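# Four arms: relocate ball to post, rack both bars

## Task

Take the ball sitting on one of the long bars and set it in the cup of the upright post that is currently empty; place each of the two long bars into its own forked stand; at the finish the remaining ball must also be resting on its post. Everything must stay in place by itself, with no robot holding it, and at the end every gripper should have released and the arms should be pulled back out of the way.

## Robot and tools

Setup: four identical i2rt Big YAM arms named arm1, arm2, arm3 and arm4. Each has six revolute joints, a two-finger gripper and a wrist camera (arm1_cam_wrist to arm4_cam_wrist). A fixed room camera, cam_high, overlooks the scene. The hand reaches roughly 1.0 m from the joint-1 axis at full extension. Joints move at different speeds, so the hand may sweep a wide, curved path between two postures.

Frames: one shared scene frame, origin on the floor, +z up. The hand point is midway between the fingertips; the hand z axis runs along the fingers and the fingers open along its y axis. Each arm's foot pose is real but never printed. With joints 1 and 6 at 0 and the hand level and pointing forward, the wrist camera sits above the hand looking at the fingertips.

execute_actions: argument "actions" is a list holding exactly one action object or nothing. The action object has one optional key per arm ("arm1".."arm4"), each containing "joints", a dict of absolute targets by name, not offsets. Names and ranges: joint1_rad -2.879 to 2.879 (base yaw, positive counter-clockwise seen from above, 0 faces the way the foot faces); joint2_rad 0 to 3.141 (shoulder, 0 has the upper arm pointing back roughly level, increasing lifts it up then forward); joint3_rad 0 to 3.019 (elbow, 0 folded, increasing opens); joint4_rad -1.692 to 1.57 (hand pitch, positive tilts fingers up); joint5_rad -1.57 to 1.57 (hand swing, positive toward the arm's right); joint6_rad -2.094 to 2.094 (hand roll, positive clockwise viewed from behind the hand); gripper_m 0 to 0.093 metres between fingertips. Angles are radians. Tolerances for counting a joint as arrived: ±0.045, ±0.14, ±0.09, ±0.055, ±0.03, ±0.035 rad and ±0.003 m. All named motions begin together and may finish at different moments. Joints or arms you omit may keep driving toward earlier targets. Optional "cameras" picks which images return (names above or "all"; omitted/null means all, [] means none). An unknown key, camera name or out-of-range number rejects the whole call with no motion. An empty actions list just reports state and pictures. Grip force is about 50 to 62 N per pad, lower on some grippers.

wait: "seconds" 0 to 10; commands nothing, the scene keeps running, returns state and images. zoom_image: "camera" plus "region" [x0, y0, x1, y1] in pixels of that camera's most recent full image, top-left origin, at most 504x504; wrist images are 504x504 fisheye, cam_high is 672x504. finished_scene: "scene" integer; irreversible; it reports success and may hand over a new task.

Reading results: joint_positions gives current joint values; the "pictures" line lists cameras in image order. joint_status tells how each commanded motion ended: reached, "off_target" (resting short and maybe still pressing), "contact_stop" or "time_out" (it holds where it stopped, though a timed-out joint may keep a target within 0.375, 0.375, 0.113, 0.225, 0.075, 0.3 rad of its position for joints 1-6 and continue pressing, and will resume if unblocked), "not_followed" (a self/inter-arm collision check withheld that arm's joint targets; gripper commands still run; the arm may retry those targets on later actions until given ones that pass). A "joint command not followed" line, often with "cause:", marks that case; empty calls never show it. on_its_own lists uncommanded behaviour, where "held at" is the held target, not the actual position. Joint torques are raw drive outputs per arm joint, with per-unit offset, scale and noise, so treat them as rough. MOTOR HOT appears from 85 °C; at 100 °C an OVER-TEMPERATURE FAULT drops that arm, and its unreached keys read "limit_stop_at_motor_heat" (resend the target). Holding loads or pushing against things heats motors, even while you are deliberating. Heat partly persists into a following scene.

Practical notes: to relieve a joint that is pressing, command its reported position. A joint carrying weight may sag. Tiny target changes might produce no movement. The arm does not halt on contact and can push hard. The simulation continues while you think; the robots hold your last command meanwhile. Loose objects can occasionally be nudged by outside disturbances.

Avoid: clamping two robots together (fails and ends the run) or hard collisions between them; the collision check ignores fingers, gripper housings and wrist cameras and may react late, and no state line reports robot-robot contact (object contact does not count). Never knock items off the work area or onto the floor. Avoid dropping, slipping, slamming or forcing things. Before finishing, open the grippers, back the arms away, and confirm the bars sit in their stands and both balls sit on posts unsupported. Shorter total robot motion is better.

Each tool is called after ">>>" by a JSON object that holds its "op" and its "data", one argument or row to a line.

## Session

>>> {"op": "execute_actions", "data": {
  "actions": []
}}

Scene clock: 0.00 s.
Joint torques (N m, as the arm reports them, + toward a larger angle): no reading
arm1.joint_positions: joint1_rad=+0.174 joint2_rad=+0.585 joint3_rad=+1.344 joint4_rad=-1.375 joint5_rad=+0.270 joint6_rad=-0.141 gripper_m=+0.095
arm1.joint_status: not commanded
arm1.hand: x=+1.2288 y=-0.0070 z=+1.3570 quat_wxyz=(+0.103, -0.876, -0.101, +0.460) (m; scene frame)
arm2.joint_positions: joint1_rad=+0.350 joint2_rad=+0.468 joint3_rad=+1.365 joint4_rad=-1.202 joint5_rad=+0.263 joint6_rad=+0.171 gripper_m=+0.094
arm2.joint_status: not commanded
arm2.hand: x=+0.0177 y=+1.2575 z=+1.3557 quat_wxyz=(-0.455, -0.573, -0.567, +0.378) (m; scene frame)
arm3.joint_positions: joint1_rad=-0.225 joint2_rad=+0.450 joint3_rad=+1.350 joint4_rad=-1.258 joint5_rad=+0.056 joint6_rad=-0.177 gripper_m=+0.094
arm3.joint_status: not commanded
arm3.hand: x=-1.2776 y=-0.0491 z=+1.3957 quat_wxyz=(-0.552, -0.038, -0.821, +0.140) (m; scene frame)
arm4.joint_positions: joint1_rad=+0.049 joint2_rad=+0.503 joint3_rad=+1.358 joint4_rad=-1.468 joint5_rad=+0.009 joint6_rad=-0.096 gripper_m=+0.094
arm4.joint_status: not commanded
arm4.hand: x=-0.0006 y=-1.2680 z=+1.2792 quat_wxyz=(-0.337, +0.662, -0.596, -0.304) (m; scene frame)
pictures: arm1_cam_wrist, arm2_cam_wrist, arm3_cam_wrist, arm4_cam_wrist, cam_high
Images, in order (width x height): arm1_cam_wrist 504x504, arm2_cam_wrist 504x504, arm3_cam_wrist 504x504, arm4_cam_wrist 504x504, cam_high 672x504.

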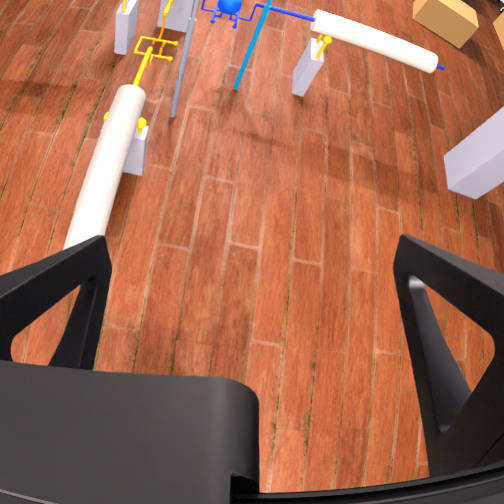

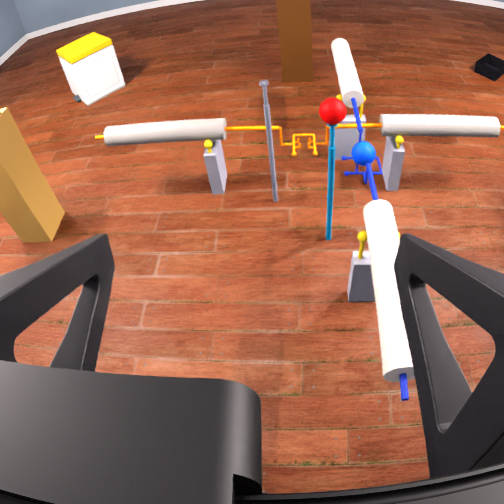

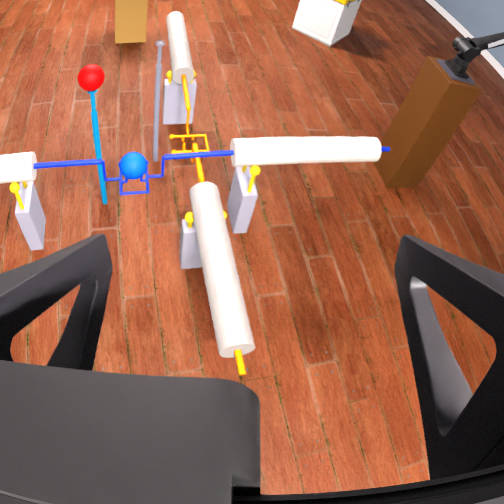

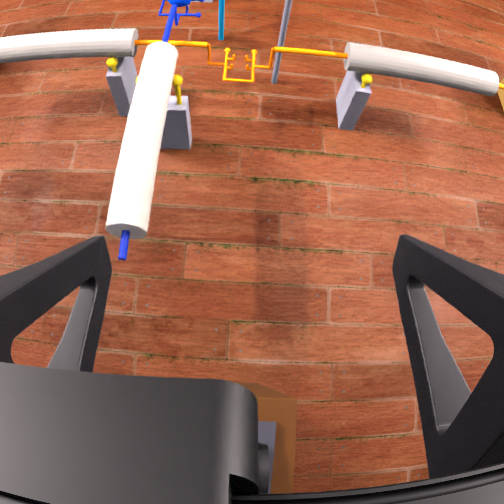

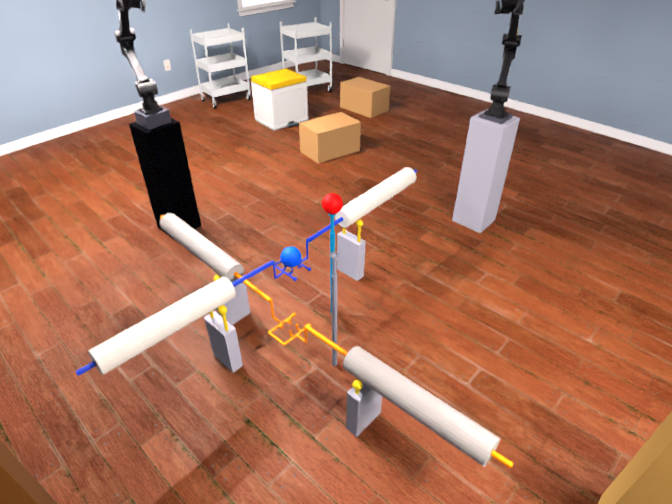

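The layout is mirrored in y, with the bar in nearly the same place. I'm moving to the same hover pose.

>>> {"op": "execute_actions", "data": {
  "actions": [
    {"arm4":{"joints":{"joint1_rad":0.605,"joint2_rad":2.175,"joint3_rad":1.2,"joint4_rad":-0.555,"joint5_rad":0,"joint6_rad":0.6}},"arm2":{"joints":{"joint1_rad":-0.527,"joint2_rad":2.19,"joint3_rad":1.25,"joint4_rad":-0.57,"joint5_rad":0,"joint6_rad":-0.533}},"arm1":{"joints":{"joint1_rad":0,"joint2_rad":1.2,"joint3_rad":1.2,"joint4_rad":0,"joint5_rad":0,"joint6_rad":0}},"arm3":{"joints":{"joint1_rad":-0.09,"joint2_rad":1.2,"joint3_rad":1.2,"joint4_rad":-0.1,"joint5_rad":0,"joint6_rad":0}}}
  ]
}}

Scene clock: 2.43 s.
Joint torques (N m, as the arm reports them, + toward a larger angle): arm1=[ -1.97 -12.92  11.05   3.05   0.05   0.03] | arm2=[  1.44 -15.39   7.     1.03  -0.16  -0.04] | arm3=[  1.8  -10.42  12.91   3.12  -0.17  -0.04] | arm4=[  0.58 -21.5    4.94   0.95   0.02   0.13]
arm1.joint_positions: joint1_rad=+0.003 joint2_rad=+1.213 joint3_rad=+1.182 joint4_rad=-0.021 joint5_rad=+0.002 joint6_rad=-0.009 gripper_m=+0.095
arm1.joint_status: all done
arm1.hand: x=+0.8705 y=-0.0346 z=+1.3204 quat_wxyz=(-0.012, -0.725, -0.025, +0.688) (m; scene frame)
arm2.joint_positions: joint1_rad=-0.535 joint2_rad=+2.200 joint3_rad=+1.234 joint4_rad=-0.586 joint5_rad=+0.001 joint6_rad=-0.525 gripper_m=+0.094
arm2.joint_status: all done
arm2.hand: x=-0.2603 y=+1.0011 z=+0.5991 quat_wxyz=(+0.000, -0.707, -0.707, +0.003) (m; scene frame)
arm3.joint_positions: joint1_rad=-0.099 joint2_rad=+1.213 joint3_rad=+1.173 joint4_rad=-0.126 joint5_rad=+0.002 joint6_rad=-0.008 gripper_m=+0.094
arm3.joint_status: all done
arm3.hand: x=-0.8747 y=-0.0619 z=+1.2778 quat_wxyz=(-0.644, -0.038, -0.763, +0.040) (m; scene frame)
arm4.joint_positions: joint1_rad=+0.603 joint2_rad=+2.186 joint3_rad=+1.187 joint4_rad=-0.563 joint5_rad=+0.002 joint6_rad=+0.585 gripper_m=+0.094
arm4.joint_status: all done
arm4.hand: x=-0.2698 y=-1.0263 z=+0.5899 quat_wxyz=(+0.003, +0.700, -0.714, +0.002) (m; scene frame)
pictures: arm1_cam_wrist, arm2_cam_wrist, arm3_cam_wrist, arm4_cam_wrist, cam_high
Images, in order (width x height): arm1_cam_wrist 504x504, arm2_cam_wrist 504x504, arm3_cam_wrist 504x504, arm4_cam_wrist 504x504, cam_high 672x504.

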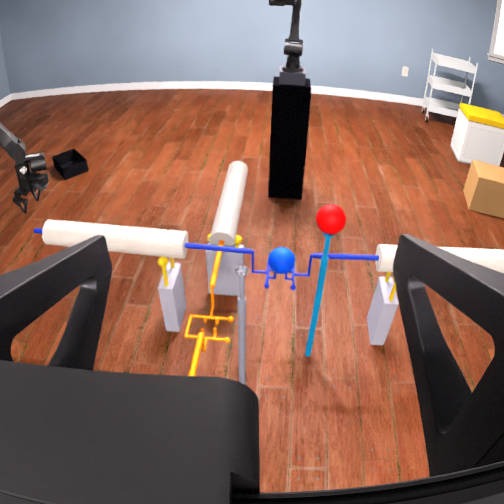

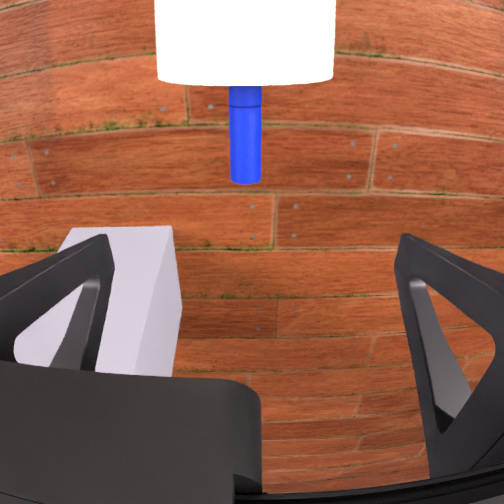

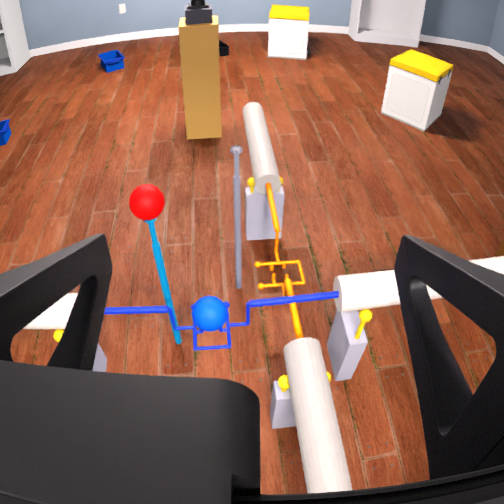

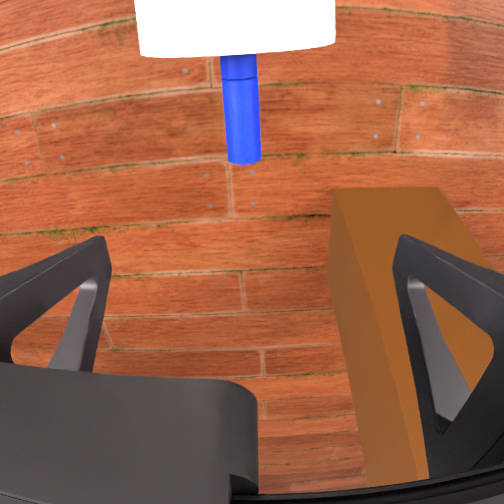

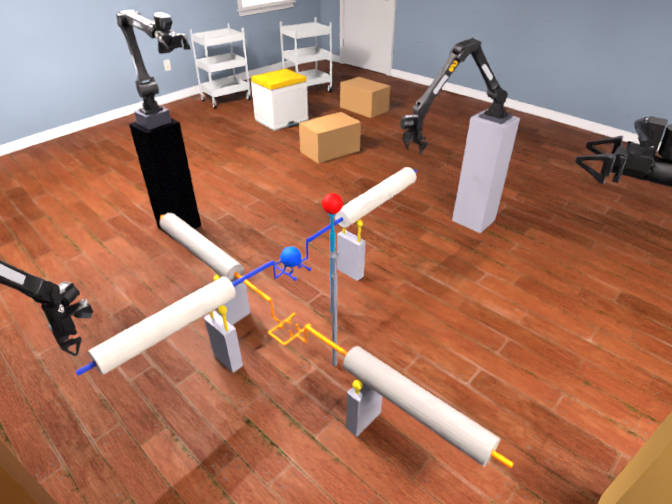

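>>> {"op": "execute_actions", "data": {
  "actions": [
    {"arm4":{"joints":{"joint1_rad":0.612,"joint2_rad":2.495,"joint3_rad":1.322,"joint4_rad":-0.345}},"arm2":{"joints":{"joint2_rad":2.52,"joint3_rad":1.372,"joint4_rad":-0.365}}}
  ],
  "cameras": []
}}

>>> {"op": "execute_actions", "data": {
  "actions": [
    {"arm4":{"joints":{"gripper_m":0}},"arm2":{"joints":{"gripper_m":0}}}
  ],
  "cameras": ["arm2_cam_wrist","arm4_cam_wrist"]
}}

Scene clock: 3.87 s.
Joint torques (N m, as the arm reports them, + toward a larger angle): arm1=[ -1.86 -12.59  11.13   3.02   0.06   0.04] | arm2=[ -0.22 -12.36   4.67   1.03   0.91  -0.1 ] | arm3=[  0.2  -10.05  12.92   3.03  -0.12  -0.01] | arm4=[  1.61 -15.6    3.37   1.5   -1.26   0.12]
arm1.joint_positions: joint1_rad=+0.003 joint2_rad=+1.213 joint3_rad=+1.182 joint4_rad=-0.021 joint5_rad=+0.002 joint6_rad=-0.009 gripper_m=+0.095
arm1.joint_status: not commanded
arm1.hand: x=+0.8705 y=-0.0346 z=+1.3204 quat_wxyz=(-0.012, -0.725, -0.025, +0.688) (m; scene frame)
arm2.joint_positions: joint1_rad=-0.518 joint2_rad=+2.462 joint3_rad=+1.375 joint4_rad=-0.380 joint5_rad=-0.020 joint6_rad=-0.519 gripper_m=+0.094
arm2.joint_status: all done
arm2.hand: x=-0.2691 y=+0.9603 z=+0.4952 quat_wxyz=(-0.022, -0.702, -0.710, +0.041) (m; scene frame)
arm3.joint_positions: joint1_rad=-0.099 joint2_rad=+1.213 joint3_rad=+1.173 joint4_rad=-0.126 joint5_rad=+0.002 joint6_rad=-0.008 gripper_m=+0.094
arm3.joint_status: not commanded
arm3.hand: x=-0.8747 y=-0.0619 z=+1.2778 quat_wxyz=(-0.644, -0.038, -0.763, +0.040) (m; scene frame)
arm4.joint_positions: joint1_rad=+0.593 joint2_rad=+2.420 joint3_rad=+1.325 joint4_rad=-0.360 joint5_rad=+0.035 joint6_rad=+0.585 gripper_m=+0.094
arm4.joint_status: all done
arm4.hand: x=-0.2872 y=-0.9795 z=+0.5017 quat_wxyz=(-0.025, +0.695, -0.717, -0.048) (m; scene frame)
pictures: none
No camera images: the call's "cameras" was empty. Leave "cameras" out to get every camera's image.

Scene clock: 4.73 s.
Joint torques (N m, as the arm reports them, + toward a larger angle): arm1=[ -1.85 -12.81  11.12   3.05   0.05   0.04] | arm2=[ -1.59 -10.93   5.54   1.11   0.64  -0.07] | arm3=[  0.19 -10.27  12.86   3.04  -0.12   0.  ] | arm4=[  2.51 -13.7    3.98   1.45  -0.39   0.08]
arm1.joint_positions: joint1_rad=+0.003 joint2_rad=+1.213 joint3_rad=+1.182 joint4_rad=-0.021 joint5_rad=+0.002 joint6_rad=-0.009 gripper_m=+0.095
arm1.joint_status: not commanded
arm1.hand: x=+0.8705 y=-0.0346 z=+1.3204 quat_wxyz=(-0.012, -0.725, -0.025, +0.688) (m; scene frame)
arm2.joint_positions: joint1_rad=-0.500 joint2_rad=+2.441 joint3_rad=+1.368 joint4_rad=-0.383 joint5_rad=-0.014 joint6_rad=-0.524 gripper_m=+0.000
arm2.joint_status: all done
arm2.hand: x=-0.2621 y=+0.9530 z=+0.5049 quat_wxyz=(-0.021, -0.694, -0.718, +0.046) (m; scene frame)
arm3.joint_positions: joint1_rad=-0.099 joint2_rad=+1.213 joint3_rad=+1.173 joint4_rad=-0.126 joint5_rad=+0.002 joint6_rad=-0.008 gripper_m=+0.094
arm3.joint_status: not commanded
arm3.hand: x=-0.8747 y=-0.0619 z=+1.2778 quat_wxyz=(-0.644, -0.038, -0.763, +0.040) (m; scene frame)
arm4.joint_positions: joint1_rad=+0.586 joint2_rad=+2.397 joint3_rad=+1.319 joint4_rad=-0.361 joint5_rad=+0.012 joint6_rad=+0.589 gripper_m=+0.000
arm4.joint_status: all done
arm4.hand: x=-0.2897 y=-0.9753 z=+0.5125 quat_wxyz=(-0.015, +0.692, -0.720, -0.058) (m; scene frame)
pictures: arm2_cam_wrist, arm4_cam_wrist
Images, in order (width x height): arm2_cam_wrist 504x504, arm4_cam_wrist 504x504.

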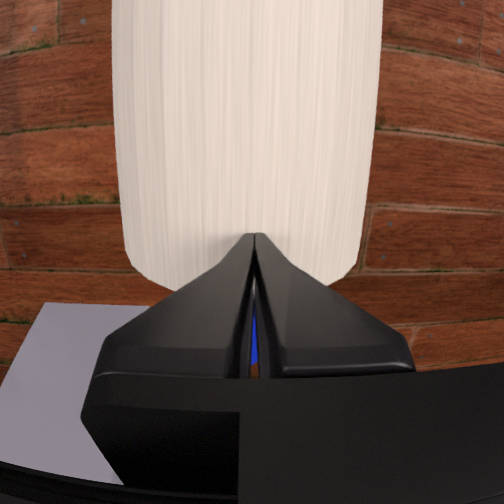

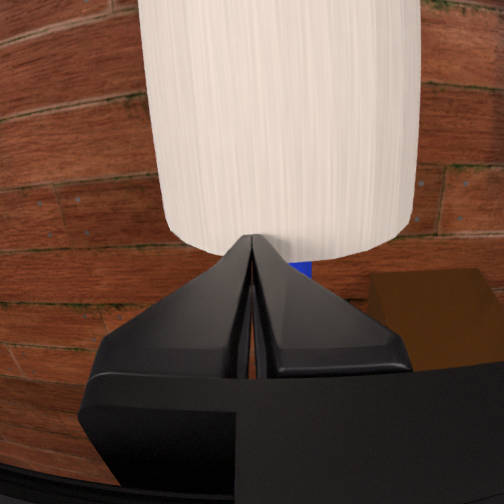

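The path swung onto the sleeve. I'm backing off and descending in smaller steps.

>>> {"op": "execute_actions", "data": {
  "actions": [
    {"arm4":{"joints":{"joint2_rad":2.27,"joint3_rad":1.225,"joint4_rad":-0.508,"gripper_m":0.09}},"arm2":{"joints":{"joint1_rad":-0.538,"joint2_rad":2.3,"joint3_rad":1.275,"joint4_rad":-0.53,"gripper_m":0.09}}}
  ],
  "cameras": []
}}

>>> {"op": "execute_actions", "data": {
  "actions": [
    {"arm4":{"joints":{"joint2_rad":2.39,"joint3_rad":1.25,"joint4_rad":-0.44}},"arm2":{"joints":{"joint2_rad":2.41,"joint3_rad":1.3,"joint4_rad":-0.46}}}
  ],
  "cameras": []
}}

>>> {"op": "execute_actions", "data": {
  "actions": [
    {"arm4":{"joints":{"joint2_rad":2.505,"joint3_rad":1.32,"joint4_rad":-0.345}},"arm2":{"joints":{"joint2_rad":2.53,"joint3_rad":1.37,"joint4_rad":-0.367}}}
  ],
  "cameras": ["arm2_cam_wrist","arm4_cam_wrist","cam_high"]
}}

Scene clock: 6.40 s.
Joint torques (N m, as the arm reports them, + toward a larger angle): arm1=[ -1.95 -12.81  11.15   3.08   0.06   0.03] | arm2=[  0.63 -16.09   6.61   0.08   0.06  -0.07] | arm3=[ 1.72 -9.1  13.06  2.72 -0.17  0.01] | arm4=[  0.31 -21.03   4.66   0.3    0.21   0.11]
arm1.joint_positions: joint1_rad=+0.003 joint2_rad=+1.213 joint3_rad=+1.182 joint4_rad=-0.021 joint5_rad=+0.002 joint6_rad=-0.009 gripper_m=+0.095
arm1.joint_status: not commanded
arm1.hand: x=+0.8705 y=-0.0346 z=+1.3204 quat_wxyz=(-0.012, -0.725, -0.025, +0.688) (m; scene frame)
arm2.joint_positions: joint1_rad=-0.538 joint2_rad=+2.309 joint3_rad=+1.256 joint4_rad=-0.519 joint5_rad=-0.004 joint6_rad=-0.525 gripper_m=+0.090
arm2.joint_status: all done
arm2.hand: x=-0.2581 y=+1.0068 z=+0.5497 quat_wxyz=(+0.000, -0.708, -0.706, -0.007) (m; scene frame)
arm3.joint_positions: joint1_rad=-0.099 joint2_rad=+1.213 joint3_rad=+1.173 joint4_rad=-0.126 joint5_rad=+0.002 joint6_rad=-0.008 gripper_m=+0.094
arm3.joint_status: not commanded
arm3.hand: x=-0.8747 y=-0.0619 z=+1.2778 quat_wxyz=(-0.644, -0.038, -0.763, +0.040) (m; scene frame)
arm4.joint_positions: joint1_rad=+0.612 joint2_rad=+2.268 joint3_rad=+1.209 joint4_rad=-0.505 joint5_rad=-0.003 joint6_rad=+0.589 gripper_m=+0.090
arm4.joint_status: all done
arm4.hand: x=-0.2750 y=-1.0287 z=+0.5547 quat_wxyz=(+0.006, +0.702, -0.712, +0.002) (m; scene frame)
pictures: none
No camera images: the call's "cameras" was empty. Leave "cameras" out to get every camera's image.

Scene clock: 7.47 s.
Joint torques (N m, as the arm reports them, + toward a larger angle): arm1=[ -1.9  -12.8   11.15   3.06   0.05   0.04] | arm2=[  0.31 -16.28   5.61   0.86   0.08  -0.06] | arm3=[  1.5  -10.67  12.94   2.72  -0.14   0.01] | arm4=[  0.27 -22.87   3.65   0.65   0.23   0.1 ]
arm1.joint_positions: joint1_rad=+0.003 joint2_rad=+1.213 joint3_rad=+1.182 joint4_rad=-0.021 joint5_rad=+0.002 joint6_rad=-0.009 gripper_m=+0.095
arm1.joint_status: not commanded
arm1.hand: x=+0.8705 y=-0.0346 z=+1.3204 quat_wxyz=(-0.012, -0.725, -0.025, +0.688) (m; scene frame)
arm2.joint_positions: joint1_rad=-0.538 joint2_rad=+2.420 joint3_rad=+1.285 joint4_rad=-0.474 joint5_rad=-0.004 joint6_rad=-0.525 gripper_m=+0.090
arm2.joint_status: all done
arm2.hand: x=-0.2513 y=+1.0185 z=+0.5008 quat_wxyz=(+0.005, -0.708, -0.706, -0.025) (m; scene frame)
arm3.joint_positions: joint1_rad=-0.099 joint2_rad=+1.213 joint3_rad=+1.173 joint4_rad=-0.126 joint5_rad=+0.002 joint6_rad=-0.008 gripper_m=+0.094
arm3.joint_status: not commanded
arm3.hand: x=-0.8747 y=-0.0619 z=+1.2778 quat_wxyz=(-0.644, -0.038, -0.763, +0.040) (m; scene frame)
arm4.joint_positions: joint1_rad=+0.612 joint2_rad=+2.402 joint3_rad=+1.240 joint4_rad=-0.446 joint5_rad=-0.003 joint6_rad=+0.589 gripper_m=+0.090
arm4.joint_status: all done
arm4.hand: x=-0.2666 y=-1.0423 z=+0.4960 quat_wxyz=(+0.010, +0.702, -0.712, +0.023) (m; scene frame)
pictures: none
No camera images: the call's "cameras" was empty. Leave "cameras" out to get every camera's image.

Scene clock: 8.40 s.
Joint torques (N m, as the arm reports them, + toward a larger angle): arm1=[ -1.9  -12.74  11.15   2.97   0.06   0.04] | arm2=[  0.79 -16.45   4.98   0.98   0.09  -0.05] | arm3=[  0.7  -10.4   12.88   2.72  -0.15   0.04] | arm4=[  0.06 -22.21   3.18   0.74   0.21   0.1 ]
arm1.joint_positions: joint1_rad=+0.003 joint2_rad=+1.213 joint3_rad=+1.182 joint4_rad=-0.021 joint5_rad=+0.002 joint6_rad=-0.009 gripper_m=+0.095
arm1.joint_status: not commanded
arm1.hand: x=+0.8705 y=-0.0346 z=+1.3204 quat_wxyz=(-0.012, -0.725, -0.025, +0.688) (m; scene frame)
arm2.joint_positions: joint1_rad=-0.538 joint2_rad=+2.535 joint3_rad=+1.361 joint4_rad=-0.381 joint5_rad=-0.004 joint6_rad=-0.525 gripper_m=+0.090
arm2.joint_status: all done
arm2.hand: x=-0.2611 y=+1.0015 z=+0.4551 quat_wxyz=(-0.002, -0.708, -0.706, +0.001) (m; scene frame)
arm3.joint_positions: joint1_rad=-0.099 joint2_rad=+1.213 joint3_rad=+1.173 joint4_rad=-0.126 joint5_rad=+0.002 joint6_rad=-0.008 gripper_m=+0.094
arm3.joint_status: not commanded
arm3.hand: x=-0.8747 y=-0.0619 z=+1.2778 quat_wxyz=(-0.644, -0.038, -0.763, +0.040) (m; scene frame)
arm4.joint_positions: joint1_rad=+0.612 joint2_rad=+2.507 joint3_rad=+1.314 joint4_rad=-0.351 joint5_rad=-0.003 joint6_rad=+0.589 gripper_m=+0.090
arm4.joint_status: all done
arm4.hand: x=-0.2798 y=-1.0226 z=+0.4558 quat_wxyz=(+0.004, +0.702, -0.712, -0.008) (m; scene frame)
pictures: arm2_cam_wrist, arm4_cam_wrist, cam_high
Images, in order (width x height): arm2_cam_wrist 504x504, arm4_cam_wrist 504x504, cam_high 672x504.

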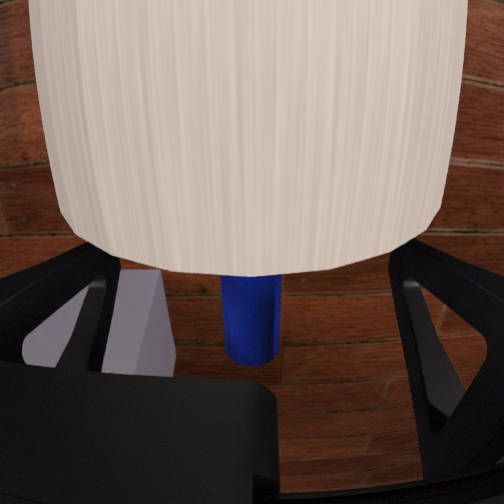

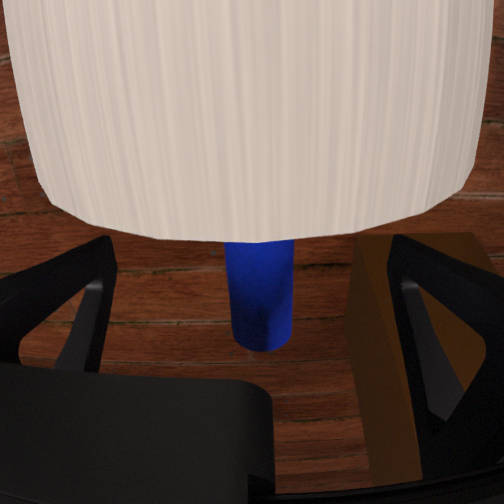

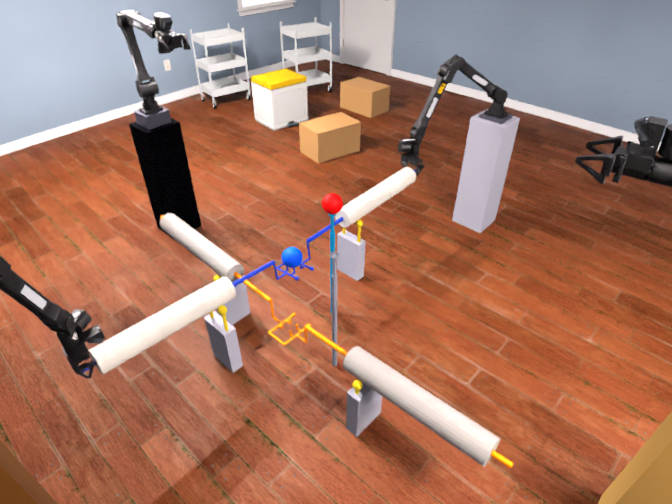

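>>> {"op": "execute_actions", "data": {
  "actions": [
    {"arm4":{"joints":{"joint2_rad":2.535}},"arm2":{"joints":{"joint2_rad":2.556}}}
  ],
  "cameras": []
}}

>>> {"op": "execute_actions", "data": {
  "actions": [
    {"arm4":{"joints":{"gripper_m":0}},"arm2":{"joints":{"gripper_m":0}}}
  ],
  "cameras": []
}}

>>> {"op": "execute_actions", "data": {
  "actions": [
    {"arm4":{"joints":{"joint2_rad":2.25,"joint3_rad":1.228,"joint4_rad":-0.508}},"arm2":{"joints":{"joint2_rad":2.275,"joint3_rad":1.278,"joint4_rad":-0.52}}}
  ],
  "cameras": ["arm2_cam_wrist","arm4_cam_wrist","cam_high"]
}}

Scene clock: 10.43 s.
Joint torques (N m, as the arm reports them, + toward a larger angle): arm1=[ -2.03 -12.62  11.14   3.05   0.05   0.04] | arm2=[  0.84 -15.16   4.83   0.8    0.07  -0.06] | arm3=[  1.48 -11.21  12.98   3.01  -0.13  -0.04] | arm4=[  0.37 -21.38   3.11   0.87   0.22   0.07]
arm1.joint_positions: joint1_rad=+0.003 joint2_rad=+1.213 joint3_rad=+1.182 joint4_rad=-0.021 joint5_rad=+0.002 joint6_rad=-0.009 gripper_m=+0.095
arm1.joint_status: not commanded
arm1.hand: x=+0.8705 y=-0.0346 z=+1.3204 quat_wxyz=(-0.012, -0.725, -0.025, +0.688) (m; scene frame)
arm2.joint_positions: joint1_rad=-0.538 joint2_rad=+2.546 joint3_rad=+1.361 joint4_rad=-0.381 joint5_rad=-0.004 joint6_rad=-0.525 gripper_m=+0.090
arm2.joint_status: all done
arm2.hand: x=-0.2587 y=+1.0057 z=+0.4499 quat_wxyz=(-0.001, -0.708, -0.706, -0.004) (m; scene frame)
arm3.joint_positions: joint1_rad=-0.099 joint2_rad=+1.213 joint3_rad=+1.173 joint4_rad=-0.126 joint5_rad=+0.002 joint6_rad=-0.008 gripper_m=+0.094
arm3.joint_status: not commanded
arm3.hand: x=-0.8747 y=-0.0619 z=+1.2778 quat_wxyz=(-0.644, -0.038, -0.763, +0.040) (m; scene frame)
arm4.joint_positions: joint1_rad=+0.612 joint2_rad=+2.526 joint3_rad=+1.314 joint4_rad=-0.351 joint5_rad=-0.003 joint6_rad=+0.589 gripper_m=+0.090
arm4.joint_status: all done
arm4.hand: x=-0.2753 y=-1.0297 z=+0.4466 quat_wxyz=(+0.006, +0.702, -0.712, +0.001) (m; scene frame)
pictures: none
No camera images: the call's "cameras" was empty. Leave "cameras" out to get every camera's image.

Scene clock: 11.13 s.
Joint torques (N m, as the arm reports them, + toward a larger angle): arm1=[ -1.96 -12.75  11.14   3.03   0.05   0.04] | arm2=[  0.54 -15.25   4.72   0.8   -0.18  -0.01] | arm3=[  1.18 -10.36  12.73   2.81  -0.11  -0.03] | arm4=[  0.36 -21.31   3.05   0.63   0.3    0.24]
arm1.joint_positions: joint1_rad=+0.003 joint2_rad=+1.213 joint3_rad=+1.182 joint4_rad=-0.021 joint5_rad=+0.002 joint6_rad=-0.009 gripper_m=+0.095
arm1.joint_status: not commanded
arm1.hand: x=+0.8705 y=-0.0346 z=+1.3204 quat_wxyz=(-0.012, -0.725, -0.025, +0.688) (m; scene frame)
arm2.joint_positions: joint1_rad=-0.539 joint2_rad=+2.546 joint3_rad=+1.361 joint4_rad=-0.380 joint5_rad=+0.001 joint6_rad=-0.530 gripper_m=+0.018
arm2.joint_status: gripper_m off_target (ended at +0.018, target +0.000)
arm2.hand: x=-0.2597 y=+1.0060 z=+0.4497 quat_wxyz=(+0.001, -0.707, -0.708, -0.003) (m; scene frame)
arm3.joint_positions: joint1_rad=-0.099 joint2_rad=+1.213 joint3_rad=+1.173 joint4_rad=-0.126 joint5_rad=+0.002 joint6_rad=-0.008 gripper_m=+0.094
arm3.joint_status: not commanded
arm3.hand: x=-0.8747 y=-0.0619 z=+1.2778 quat_wxyz=(-0.644, -0.038, -0.763, +0.040) (m; scene frame)
arm4.joint_positions: joint1_rad=+0.614 joint2_rad=+2.526 joint3_rad=+1.314 joint4_rad=-0.347 joint5_rad=-0.005 joint6_rad=+0.576 gripper_m=+0.018
arm4.joint_status: gripper_m off_target (ended at +0.018, target +0.000)
arm4.hand: x=-0.2770 y=-1.0293 z=+0.4467 quat_wxyz=(+0.006, +0.707, -0.707, -0.001) (m; scene frame)
pictures: none
No camera images: the call's "cameras" was empty. Leave "cameras" out to get every camera's image.

Scene clock: 12.27 s.
Joint torques (N m, as the arm reports them, + toward a larger angle): arm1=[ -2.08 -12.81  11.14   3.03   0.06   0.05] | arm2=[  0.94 -18.28   6.65   0.09  -0.12  -0.01] | arm3=[  0.89 -11.37  12.74   2.78  -0.17  -0.02] | arm4=[  0.49 -23.43   4.5    0.3    0.22   0.29]
arm1.joint_positions: joint1_rad=+0.003 joint2_rad=+1.213 joint3_rad=+1.182 joint4_rad=-0.021 joint5_rad=+0.002 joint6_rad=-0.009 gripper_m=+0.095
arm1.joint_status: not commanded
arm1.hand: x=+0.8705 y=-0.0346 z=+1.3204 quat_wxyz=(-0.012, -0.725, -0.025, +0.688) (m; scene frame)
arm2.joint_positions: joint1_rad=-0.540 joint2_rad=+2.318 joint3_rad=+1.260 joint4_rad=-0.515 joint5_rad=+0.000 joint6_rad=-0.532 gripper_m=+0.018
arm2.joint_status: all done
arm2.hand: x=-0.2595 y=+1.0072 z=+0.5462 quat_wxyz=(+0.002, -0.706, -0.708, -0.007) (m; scene frame)
arm3.joint_positions: joint1_rad=-0.099 joint2_rad=+1.213 joint3_rad=+1.173 joint4_rad=-0.126 joint5_rad=+0.002 joint6_rad=-0.008 gripper_m=+0.094
arm3.joint_status: not commanded
arm3.hand: x=-0.8747 y=-0.0619 z=+1.2778 quat_wxyz=(-0.644, -0.038, -0.763, +0.040) (m; scene frame)
arm4.joint_positions: joint1_rad=+0.612 joint2_rad=+2.274 joint3_rad=+1.215 joint4_rad=-0.507 joint5_rad=-0.003 joint6_rad=+0.572 gripper_m=+0.018
arm4.joint_status: all done
arm4.hand: x=-0.2756 y=-1.0276 z=+0.5529 quat_wxyz=(+0.006, +0.708, -0.706, +0.002) (m; scene frame)
pictures: arm2_cam_wrist, arm4_cam_wrist, cam_high
Images, in order (width x height): arm2_cam_wrist 504x504, arm4_cam_wrist 504x504, cam_high 672x504.

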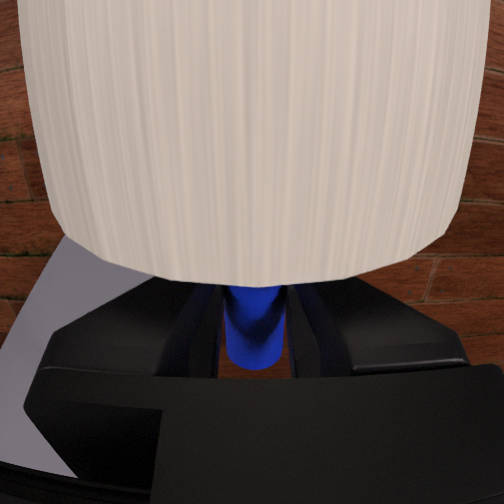

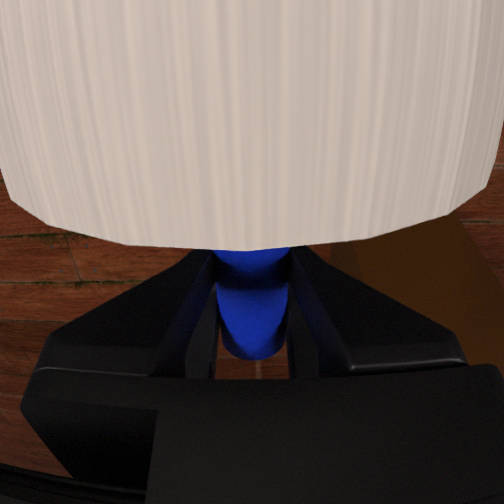

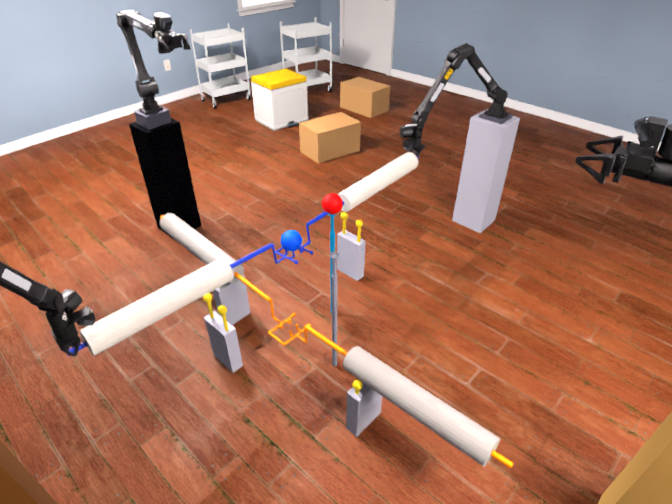

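>>> {"op": "execute_actions", "data": {
  "actions": [
    {"arm4":{"joints":{"joint1_rad":0.68,"joint2_rad":1.87,"joint3_rad":1.095,"joint4_rad":-0.78,"joint6_rad":0.665}},"arm2":{"joints":{"joint1_rad":-0.486,"joint2_rad":2.06,"joint3_rad":1.445,"joint4_rad":-0.91,"joint6_rad":-0.475}}}
  ],
  "cameras": []
}}

>>> {"op": "execute_actions", "data": {
  "actions": [
    {"arm4":{"joints":{"joint1_rad":0.756,"joint2_rad":1.51,"joint3_rad":1.155,"joint4_rad":-1.19,"joint6_rad":0.74}},"arm2":{"joints":{"joint1_rad":-0.444,"joint2_rad":1.975,"joint3_rad":1.83,"joint4_rad":-1.365,"joint6_rad":-0.435}}}
  ],
  "cameras": ["cam_high"]
}}

>>> {"op": "execute_actions", "data": {
  "actions": [
    {"arm4":{"joints":{"joint1_rad":0.435,"joint2_rad":1.285,"joint3_rad":0.914,"joint4_rad":-1.175,"joint6_rad":0.40}},"arm2":{"joints":{"joint1_rad":-0.22,"joint2_rad":1.86,"joint3_rad":1.625,"joint4_rad":-1.28,"joint6_rad":-0.21}}}
  ],
  "cameras": []
}}

>>> {"op": "execute_actions", "data": {
  "actions": [
    {"arm4":{"joints":{"joint1_rad":0.043,"joint2_rad":1.2,"joint3_rad":0.84,"joint4_rad":-1.185,"joint6_rad":0.01}},"arm2":{"joints":{"joint1_rad":0.011,"joint2_rad":1.825,"joint3_rad":1.575,"joint4_rad":-1.262,"joint6_rad":0.02}}}
  ],
  "cameras": ["cam_high"]
}}

>>> {"op": "execute_actions", "data": {
  "actions": [
    {"arm4":{"joints":{"joint1_rad":-0.335,"joint2_rad":1.3,"joint3_rad":0.836,"joint4_rad":-1.08,"joint6_rad":-0.37}},"arm2":{"joints":{"joint1_rad":0.225,"joint2_rad":1.905,"joint3_rad":1.595,"joint4_rad":-1.208,"joint6_rad":0.235}}}
  ]
}}

>>> {"op": "zoom_image", "data": {
  "camera": "cam_high",
  "region": [270, 190, 400, 300]
}}

>>> {"op": "zoom_image", "data": {
  "camera": "arm3_cam_wrist",
  "region": [180, 80, 300, 200]
}}

>>> {"op": "zoom_image", "data": {
  "camera": "arm1_cam_wrist",
  "region": [170, 190, 310, 330]
}}

Scene clock: 14.47 s.
Joint torques (N m, as the arm reports them, + toward a larger angle): arm1=[ -1.94 -12.78  11.14   3.03   0.05   0.04] | arm2=[  0.62 -16.99  11.69  -0.4   -0.05  -0.01] | arm3=[  1.1  -10.45  12.95   2.93  -0.14  -0.04] | arm4=[  0.52 -20.45   6.64   0.24   0.28   0.33]
arm1.joint_positions: joint1_rad=+0.003 joint2_rad=+1.213 joint3_rad=+1.182 joint4_rad=-0.021 joint5_rad=+0.002 joint6_rad=-0.009 gripper_m=+0.095
arm1.joint_status: not commanded
arm1.hand: x=+0.8705 y=-0.0346 z=+1.3204 quat_wxyz=(-0.012, -0.725, -0.025, +0.688) (m; scene frame)
arm2.joint_positions: joint1_rad=-0.485 joint2_rad=+2.081 joint3_rad=+1.394 joint4_rad=-0.889 joint5_rad=-0.001 joint6_rad=-0.473 gripper_m=+0.018
arm2.joint_status: all done
arm2.hand: x=-0.2561 y=+0.9527 z=+0.7022 quat_wxyz=(+0.002, -0.708, -0.706, -0.009) (m; scene frame)
arm3.joint_positions: joint1_rad=-0.099 joint2_rad=+1.213 joint3_rad=+1.173 joint4_rad=-0.126 joint5_rad=+0.002 joint6_rad=-0.008 gripper_m=+0.094
arm3.joint_status: not commanded
arm3.hand: x=-0.8747 y=-0.0619 z=+1.2778 quat_wxyz=(-0.644, -0.038, -0.763, +0.040) (m; scene frame)
arm4.joint_positions: joint1_rad=+0.683 joint2_rad=+1.894 joint3_rad=+1.072 joint4_rad=-0.775 joint5_rad=-0.005 joint6_rad=+0.637 gripper_m=+0.018
arm4.joint_status: all done
arm4.hand: x=-0.2771 y=-1.0839 z=+0.6997 quat_wxyz=(+0.009, +0.710, -0.704, +0.018) (m; scene frame)
pictures: none
No camera images: the call's "cameras" was empty. Leave "cameras" out to get every camera's image.

Scene clock: 15.77 s.
Joint torques (N m, as the arm reports them, + toward a larger angle): arm1=[ -1.88 -12.75  11.15   3.02   0.05   0.05] | arm2=[  0.66 -19.08  13.99  -0.37   0.11   0.02] | arm3=[  1.24 -11.26  13.07   2.89  -0.13  -0.02] | arm4=[  0.07 -16.18  11.12   0.21   0.24   0.21]
arm1.joint_positions: joint1_rad=+0.003 joint2_rad=+1.213 joint3_rad=+1.182 joint4_rad=-0.021 joint5_rad=+0.002 joint6_rad=-0.009 gripper_m=+0.095
arm1.joint_status: not commanded
arm1.hand: x=+0.8705 y=-0.0346 z=+1.3204 quat_wxyz=(-0.012, -0.725, -0.025, +0.688) (m; scene frame)
arm2.joint_positions: joint1_rad=-0.447 joint2_rad=+2.011 joint3_rad=+1.772 joint4_rad=-1.342 joint5_rad=-0.004 joint6_rad=-0.437 gripper_m=+0.018
arm2.joint_status: all done
arm2.hand: x=-0.2598 y=+0.8929 z=+0.8693 quat_wxyz=(+0.002, -0.707, -0.707, -0.012) (m; scene frame)
arm3.joint_positions: joint1_rad=-0.099 joint2_rad=+1.213 joint3_rad=+1.173 joint4_rad=-0.126 joint5_rad=+0.002 joint6_rad=-0.008 gripper_m=+0.094
arm3.joint_status: not commanded
arm3.hand: x=-0.8747 y=-0.0619 z=+1.2778 quat_wxyz=(-0.644, -0.038, -0.763, +0.040) (m; scene frame)
arm4.joint_positions: joint1_rad=+0.761 joint2_rad=+1.529 joint3_rad=+1.089 joint4_rad=-1.186 joint5_rad=-0.003 joint6_rad=+0.717 gripper_m=+0.018
arm4.joint_status: all done
arm4.hand: x=-0.2694 y=-1.1446 z=+0.8617 quat_wxyz=(+0.008, +0.709, -0.704, +0.032) (m; scene frame)
pictures: cam_high
Images, in order (width x height): cam_high 672x504.

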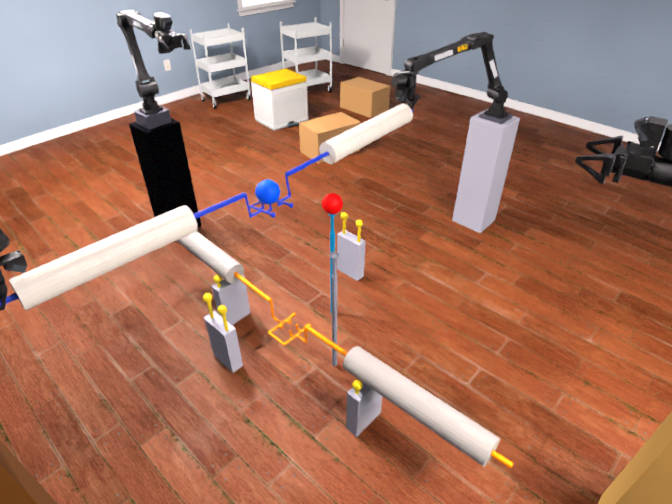

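Scene clock: 17.10 s.
Joint torques (N m, as the arm reports them, + toward a larger angle): arm1=[ -1.91 -12.7   11.18   3.05   0.05   0.03] | arm2=[  0.49 -19.97  10.88   0.21   0.01   0.02] | arm3=[  1.24 -10.55  12.83   3.05  -0.16  -0.04] | arm4=[  0.04 -12.39   9.09   0.38  -0.11   0.04]
arm1.joint_positions: joint1_rad=+0.003 joint2_rad=+1.213 joint3_rad=+1.182 joint4_rad=-0.021 joint5_rad=+0.002 joint6_rad=-0.009 gripper_m=+0.095
arm1.joint_status: not commanded
arm1.hand: x=+0.8705 y=-0.0346 z=+1.3204 quat_wxyz=(-0.012, -0.725, -0.025, +0.688) (m; scene frame)
arm2.joint_positions: joint1_rad=-0.220 joint2_rad=+1.921 joint3_rad=+1.603 joint4_rad=-1.275 joint5_rad=-0.002 joint6_rad=-0.210 gripper_m=+0.018
arm2.joint_status: all done
arm2.hand: x=-0.1199 y=+0.8885 z=+0.8601 quat_wxyz=(+0.007, -0.707, -0.707, -0.016) (m; scene frame)
arm3.joint_positions: joint1_rad=-0.099 joint2_rad=+1.213 joint3_rad=+1.173 joint4_rad=-0.126 joint5_rad=+0.002 joint6_rad=-0.008 gripper_m=+0.094
arm3.joint_status: not commanded
arm3.hand: x=-0.8747 y=-0.0619 z=+1.2778 quat_wxyz=(-0.644, -0.038, -0.763, +0.040) (m; scene frame)
arm4.joint_positions: joint1_rad=+0.437 joint2_rad=+1.309 joint3_rad=+0.879 joint4_rad=-1.175 joint5_rad=+0.005 joint6_rad=+0.391 gripper_m=+0.018
arm4.joint_status: all done
arm4.hand: x=-0.1270 y=-1.1457 z=+0.8674 quat_wxyz=(+0.009, +0.710, -0.703, +0.022) (m; scene frame)
pictures: none
No camera images: the call's "cameras" was empty. Leave "cameras" out to get every camera's image.

Scene clock: 18.37 s.
Joint torques (N m, as the arm reports them, + toward a larger angle): arm1=[ -1.98 -12.88  11.16   3.06   0.06   0.06] | arm2=[  0.95 -19.29  10.53  -0.09  -0.28   0.  ] | arm3=[  0.91 -10.21  12.96   2.93  -0.12  -0.02] | arm4=[ -0.51 -11.7    8.56   0.23  -0.29  -0.05]
arm1.joint_positions: joint1_rad=+0.003 joint2_rad=+1.213 joint3_rad=+1.182 joint4_rad=-0.021 joint5_rad=+0.002 joint6_rad=-0.009 gripper_m=+0.095
arm1.joint_status: not commanded
arm1.hand: x=+0.8705 y=-0.0346 z=+1.3204 quat_wxyz=(-0.012, -0.725, -0.025, +0.688) (m; scene frame)
arm2.joint_positions: joint1_rad=+0.011 joint2_rad=+1.890 joint3_rad=+1.556 joint4_rad=-1.246 joint5_rad=+0.004 joint6_rad=+0.024 gripper_m=+0.018
arm2.joint_status: all done
arm2.hand: x=+0.0102 y=+0.8853 z=+0.8610 quat_wxyz=(+0.006, -0.708, -0.706, -0.008) (m; scene frame)
arm3.joint_positions: joint1_rad=-0.099 joint2_rad=+1.213 joint3_rad=+1.173 joint4_rad=-0.126 joint5_rad=+0.002 joint6_rad=-0.008 gripper_m=+0.094
arm3.joint_status: not commanded
arm3.hand: x=-0.8747 y=-0.0619 z=+1.2778 quat_wxyz=(-0.644, -0.038, -0.763, +0.040) (m; scene frame)
arm4.joint_positions: joint1_rad=+0.052 joint2_rad=+1.232 joint3_rad=+0.816 joint4_rad=-1.182 joint5_rad=+0.008 joint6_rad=+0.009 gripper_m=+0.018
arm4.joint_status: all done
arm4.hand: x=-0.0029 y=-1.1459 z=+0.8685 quat_wxyz=(+0.011, +0.709, -0.705, +0.018) (m; scene frame)
pictures: cam_high
Images, in order (width x height): cam_high 672x504.

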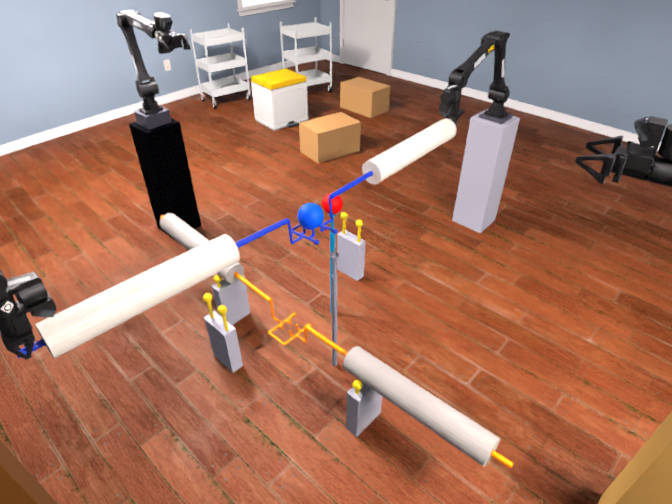

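Scene clock: 19.60 s.
Joint torques (N m, as the arm reports them, + toward a larger angle): arm1=[ -1.91 -12.78  11.14   3.03   0.06   0.05] | arm2=[  1.1  -18.01  11.8   -0.42  -0.59   0.02] | arm3=[  0.19 -10.74  13.1    2.62  -0.01   0.  ] | arm4=[ -1.19 -12.87   8.3   -0.12  -0.34  -0.14]
arm1.joint_positions: joint1_rad=+0.003 joint2_rad=+1.213 joint3_rad=+1.182 joint4_rad=-0.021 joint5_rad=+0.002 joint6_rad=-0.009 gripper_m=+0.095
arm1.joint_status: not commanded
arm1.hand: x=+0.8705 y=-0.0346 z=+1.3204 quat_wxyz=(-0.012, -0.725, -0.025, +0.688) (m; scene frame)
arm2.joint_positions: joint1_rad=+0.219 joint2_rad=+1.943 joint3_rad=+1.560 joint4_rad=-1.181 joint5_rad=+0.010 joint6_rad=+0.236 gripper_m=+0.018
arm2.joint_status: all done
arm2.hand: x=+0.1292 y=+0.8852 z=+0.8342 quat_wxyz=(+0.001, -0.709, -0.705, +0.000) (m; scene frame)
arm3.joint_positions: joint1_rad=-0.099 joint2_rad=+1.213 joint3_rad=+1.173 joint4_rad=-0.126 joint5_rad=+0.002 joint6_rad=-0.008 gripper_m=+0.094
arm3.joint_status: not commanded
arm3.hand: x=-0.8747 y=-0.0619 z=+1.2778 quat_wxyz=(-0.644, -0.038, -0.763, +0.040) (m; scene frame)
arm4.joint_positions: joint1_rad=-0.317 joint2_rad=+1.330 joint3_rad=+0.811 joint4_rad=-1.067 joint5_rad=+0.009 joint6_rad=-0.361 gripper_m=+0.018
arm4.joint_status: all done
arm4.hand: x=+0.1146 y=-1.1443 z=+0.8377 quat_wxyz=(+0.010, +0.710, -0.704, +0.012) (m; scene frame)
pictures: arm1_cam_wrist, arm2_cam_wrist, arm3_cam_wrist, arm4_cam_wrist, cam_high
Images, in order (width x height): arm1_cam_wrist 504x504, arm2_cam_wrist 504x504, arm3_cam_wrist 504x504, arm4_cam_wrist 504x504, cam_high 672x504.

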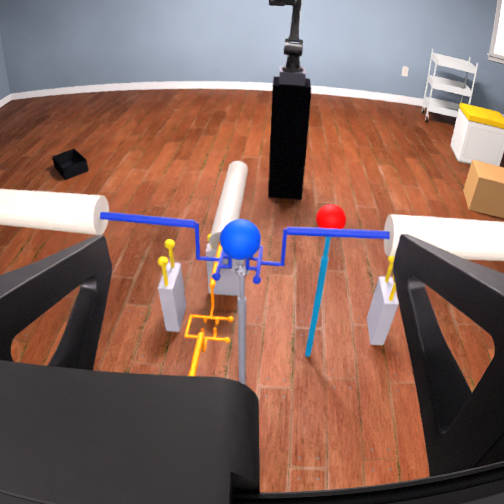

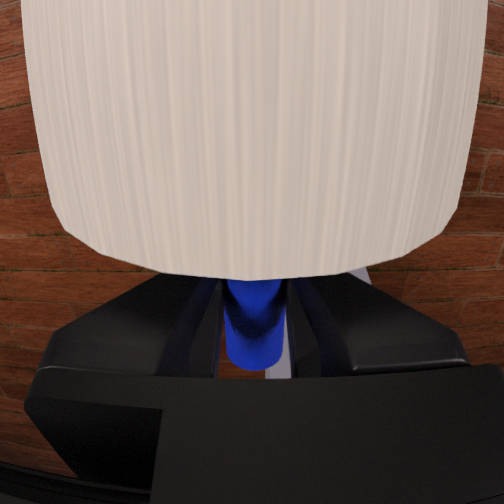

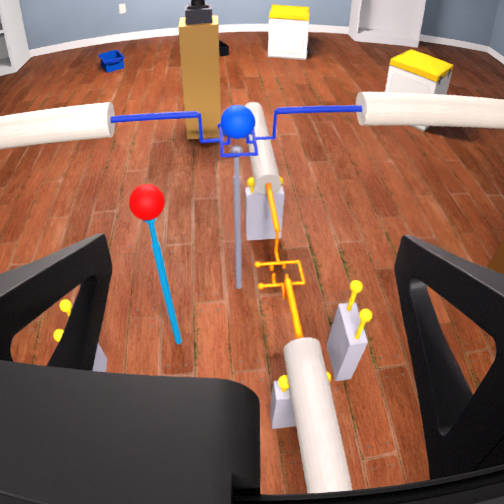

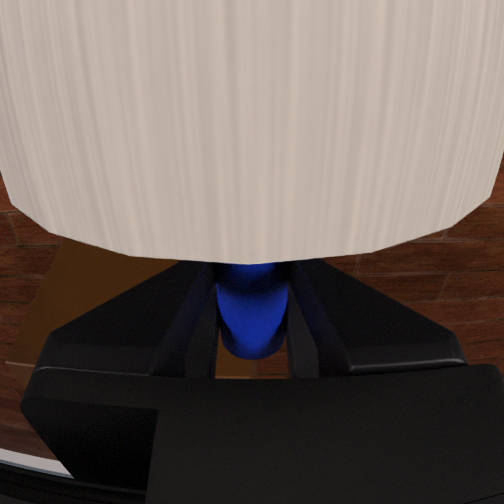

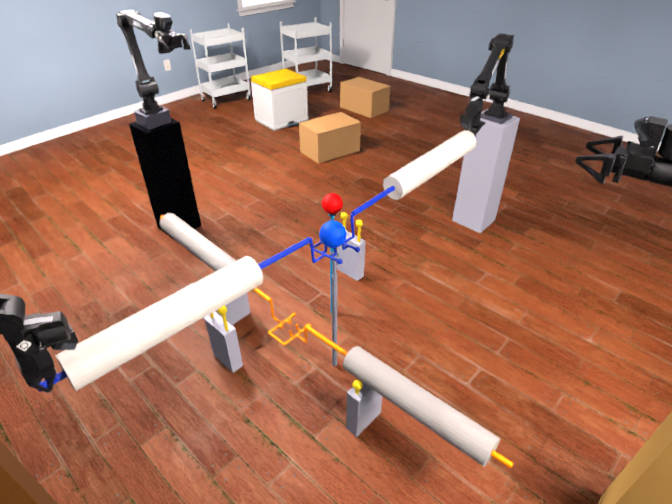

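Region (270, 190, 400, 300) of cam_high's 672x504 image, scaled by 3.877, with more detail than that image has; it fills the top 426 rows of this view, and the rest is white.

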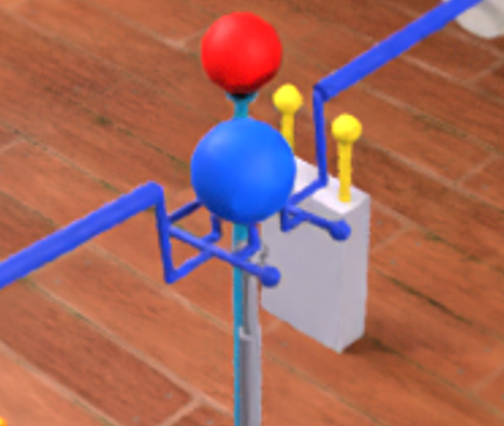

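Region (180, 80, 300, 200) of arm3_cam_wrist's 504x504 image, scaled by 4.200, with more detail than that image has.

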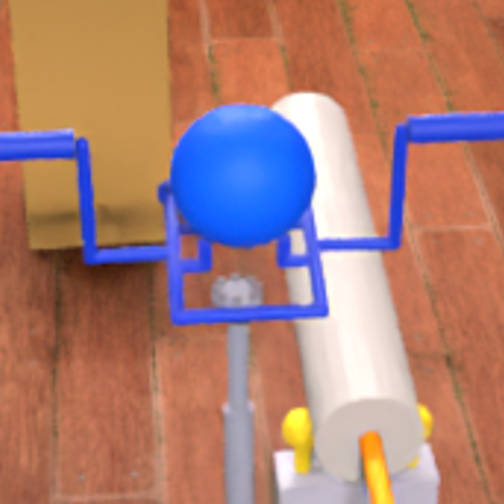

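Region (170, 190, 310, 330) of arm1_cam_wrist's 504x504 image, scaled by 3.600, with more detail than that image has.

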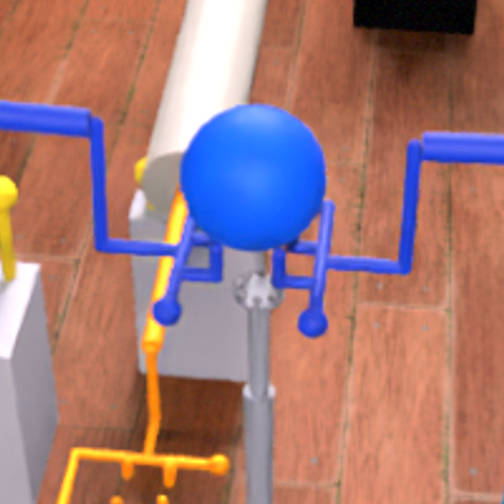

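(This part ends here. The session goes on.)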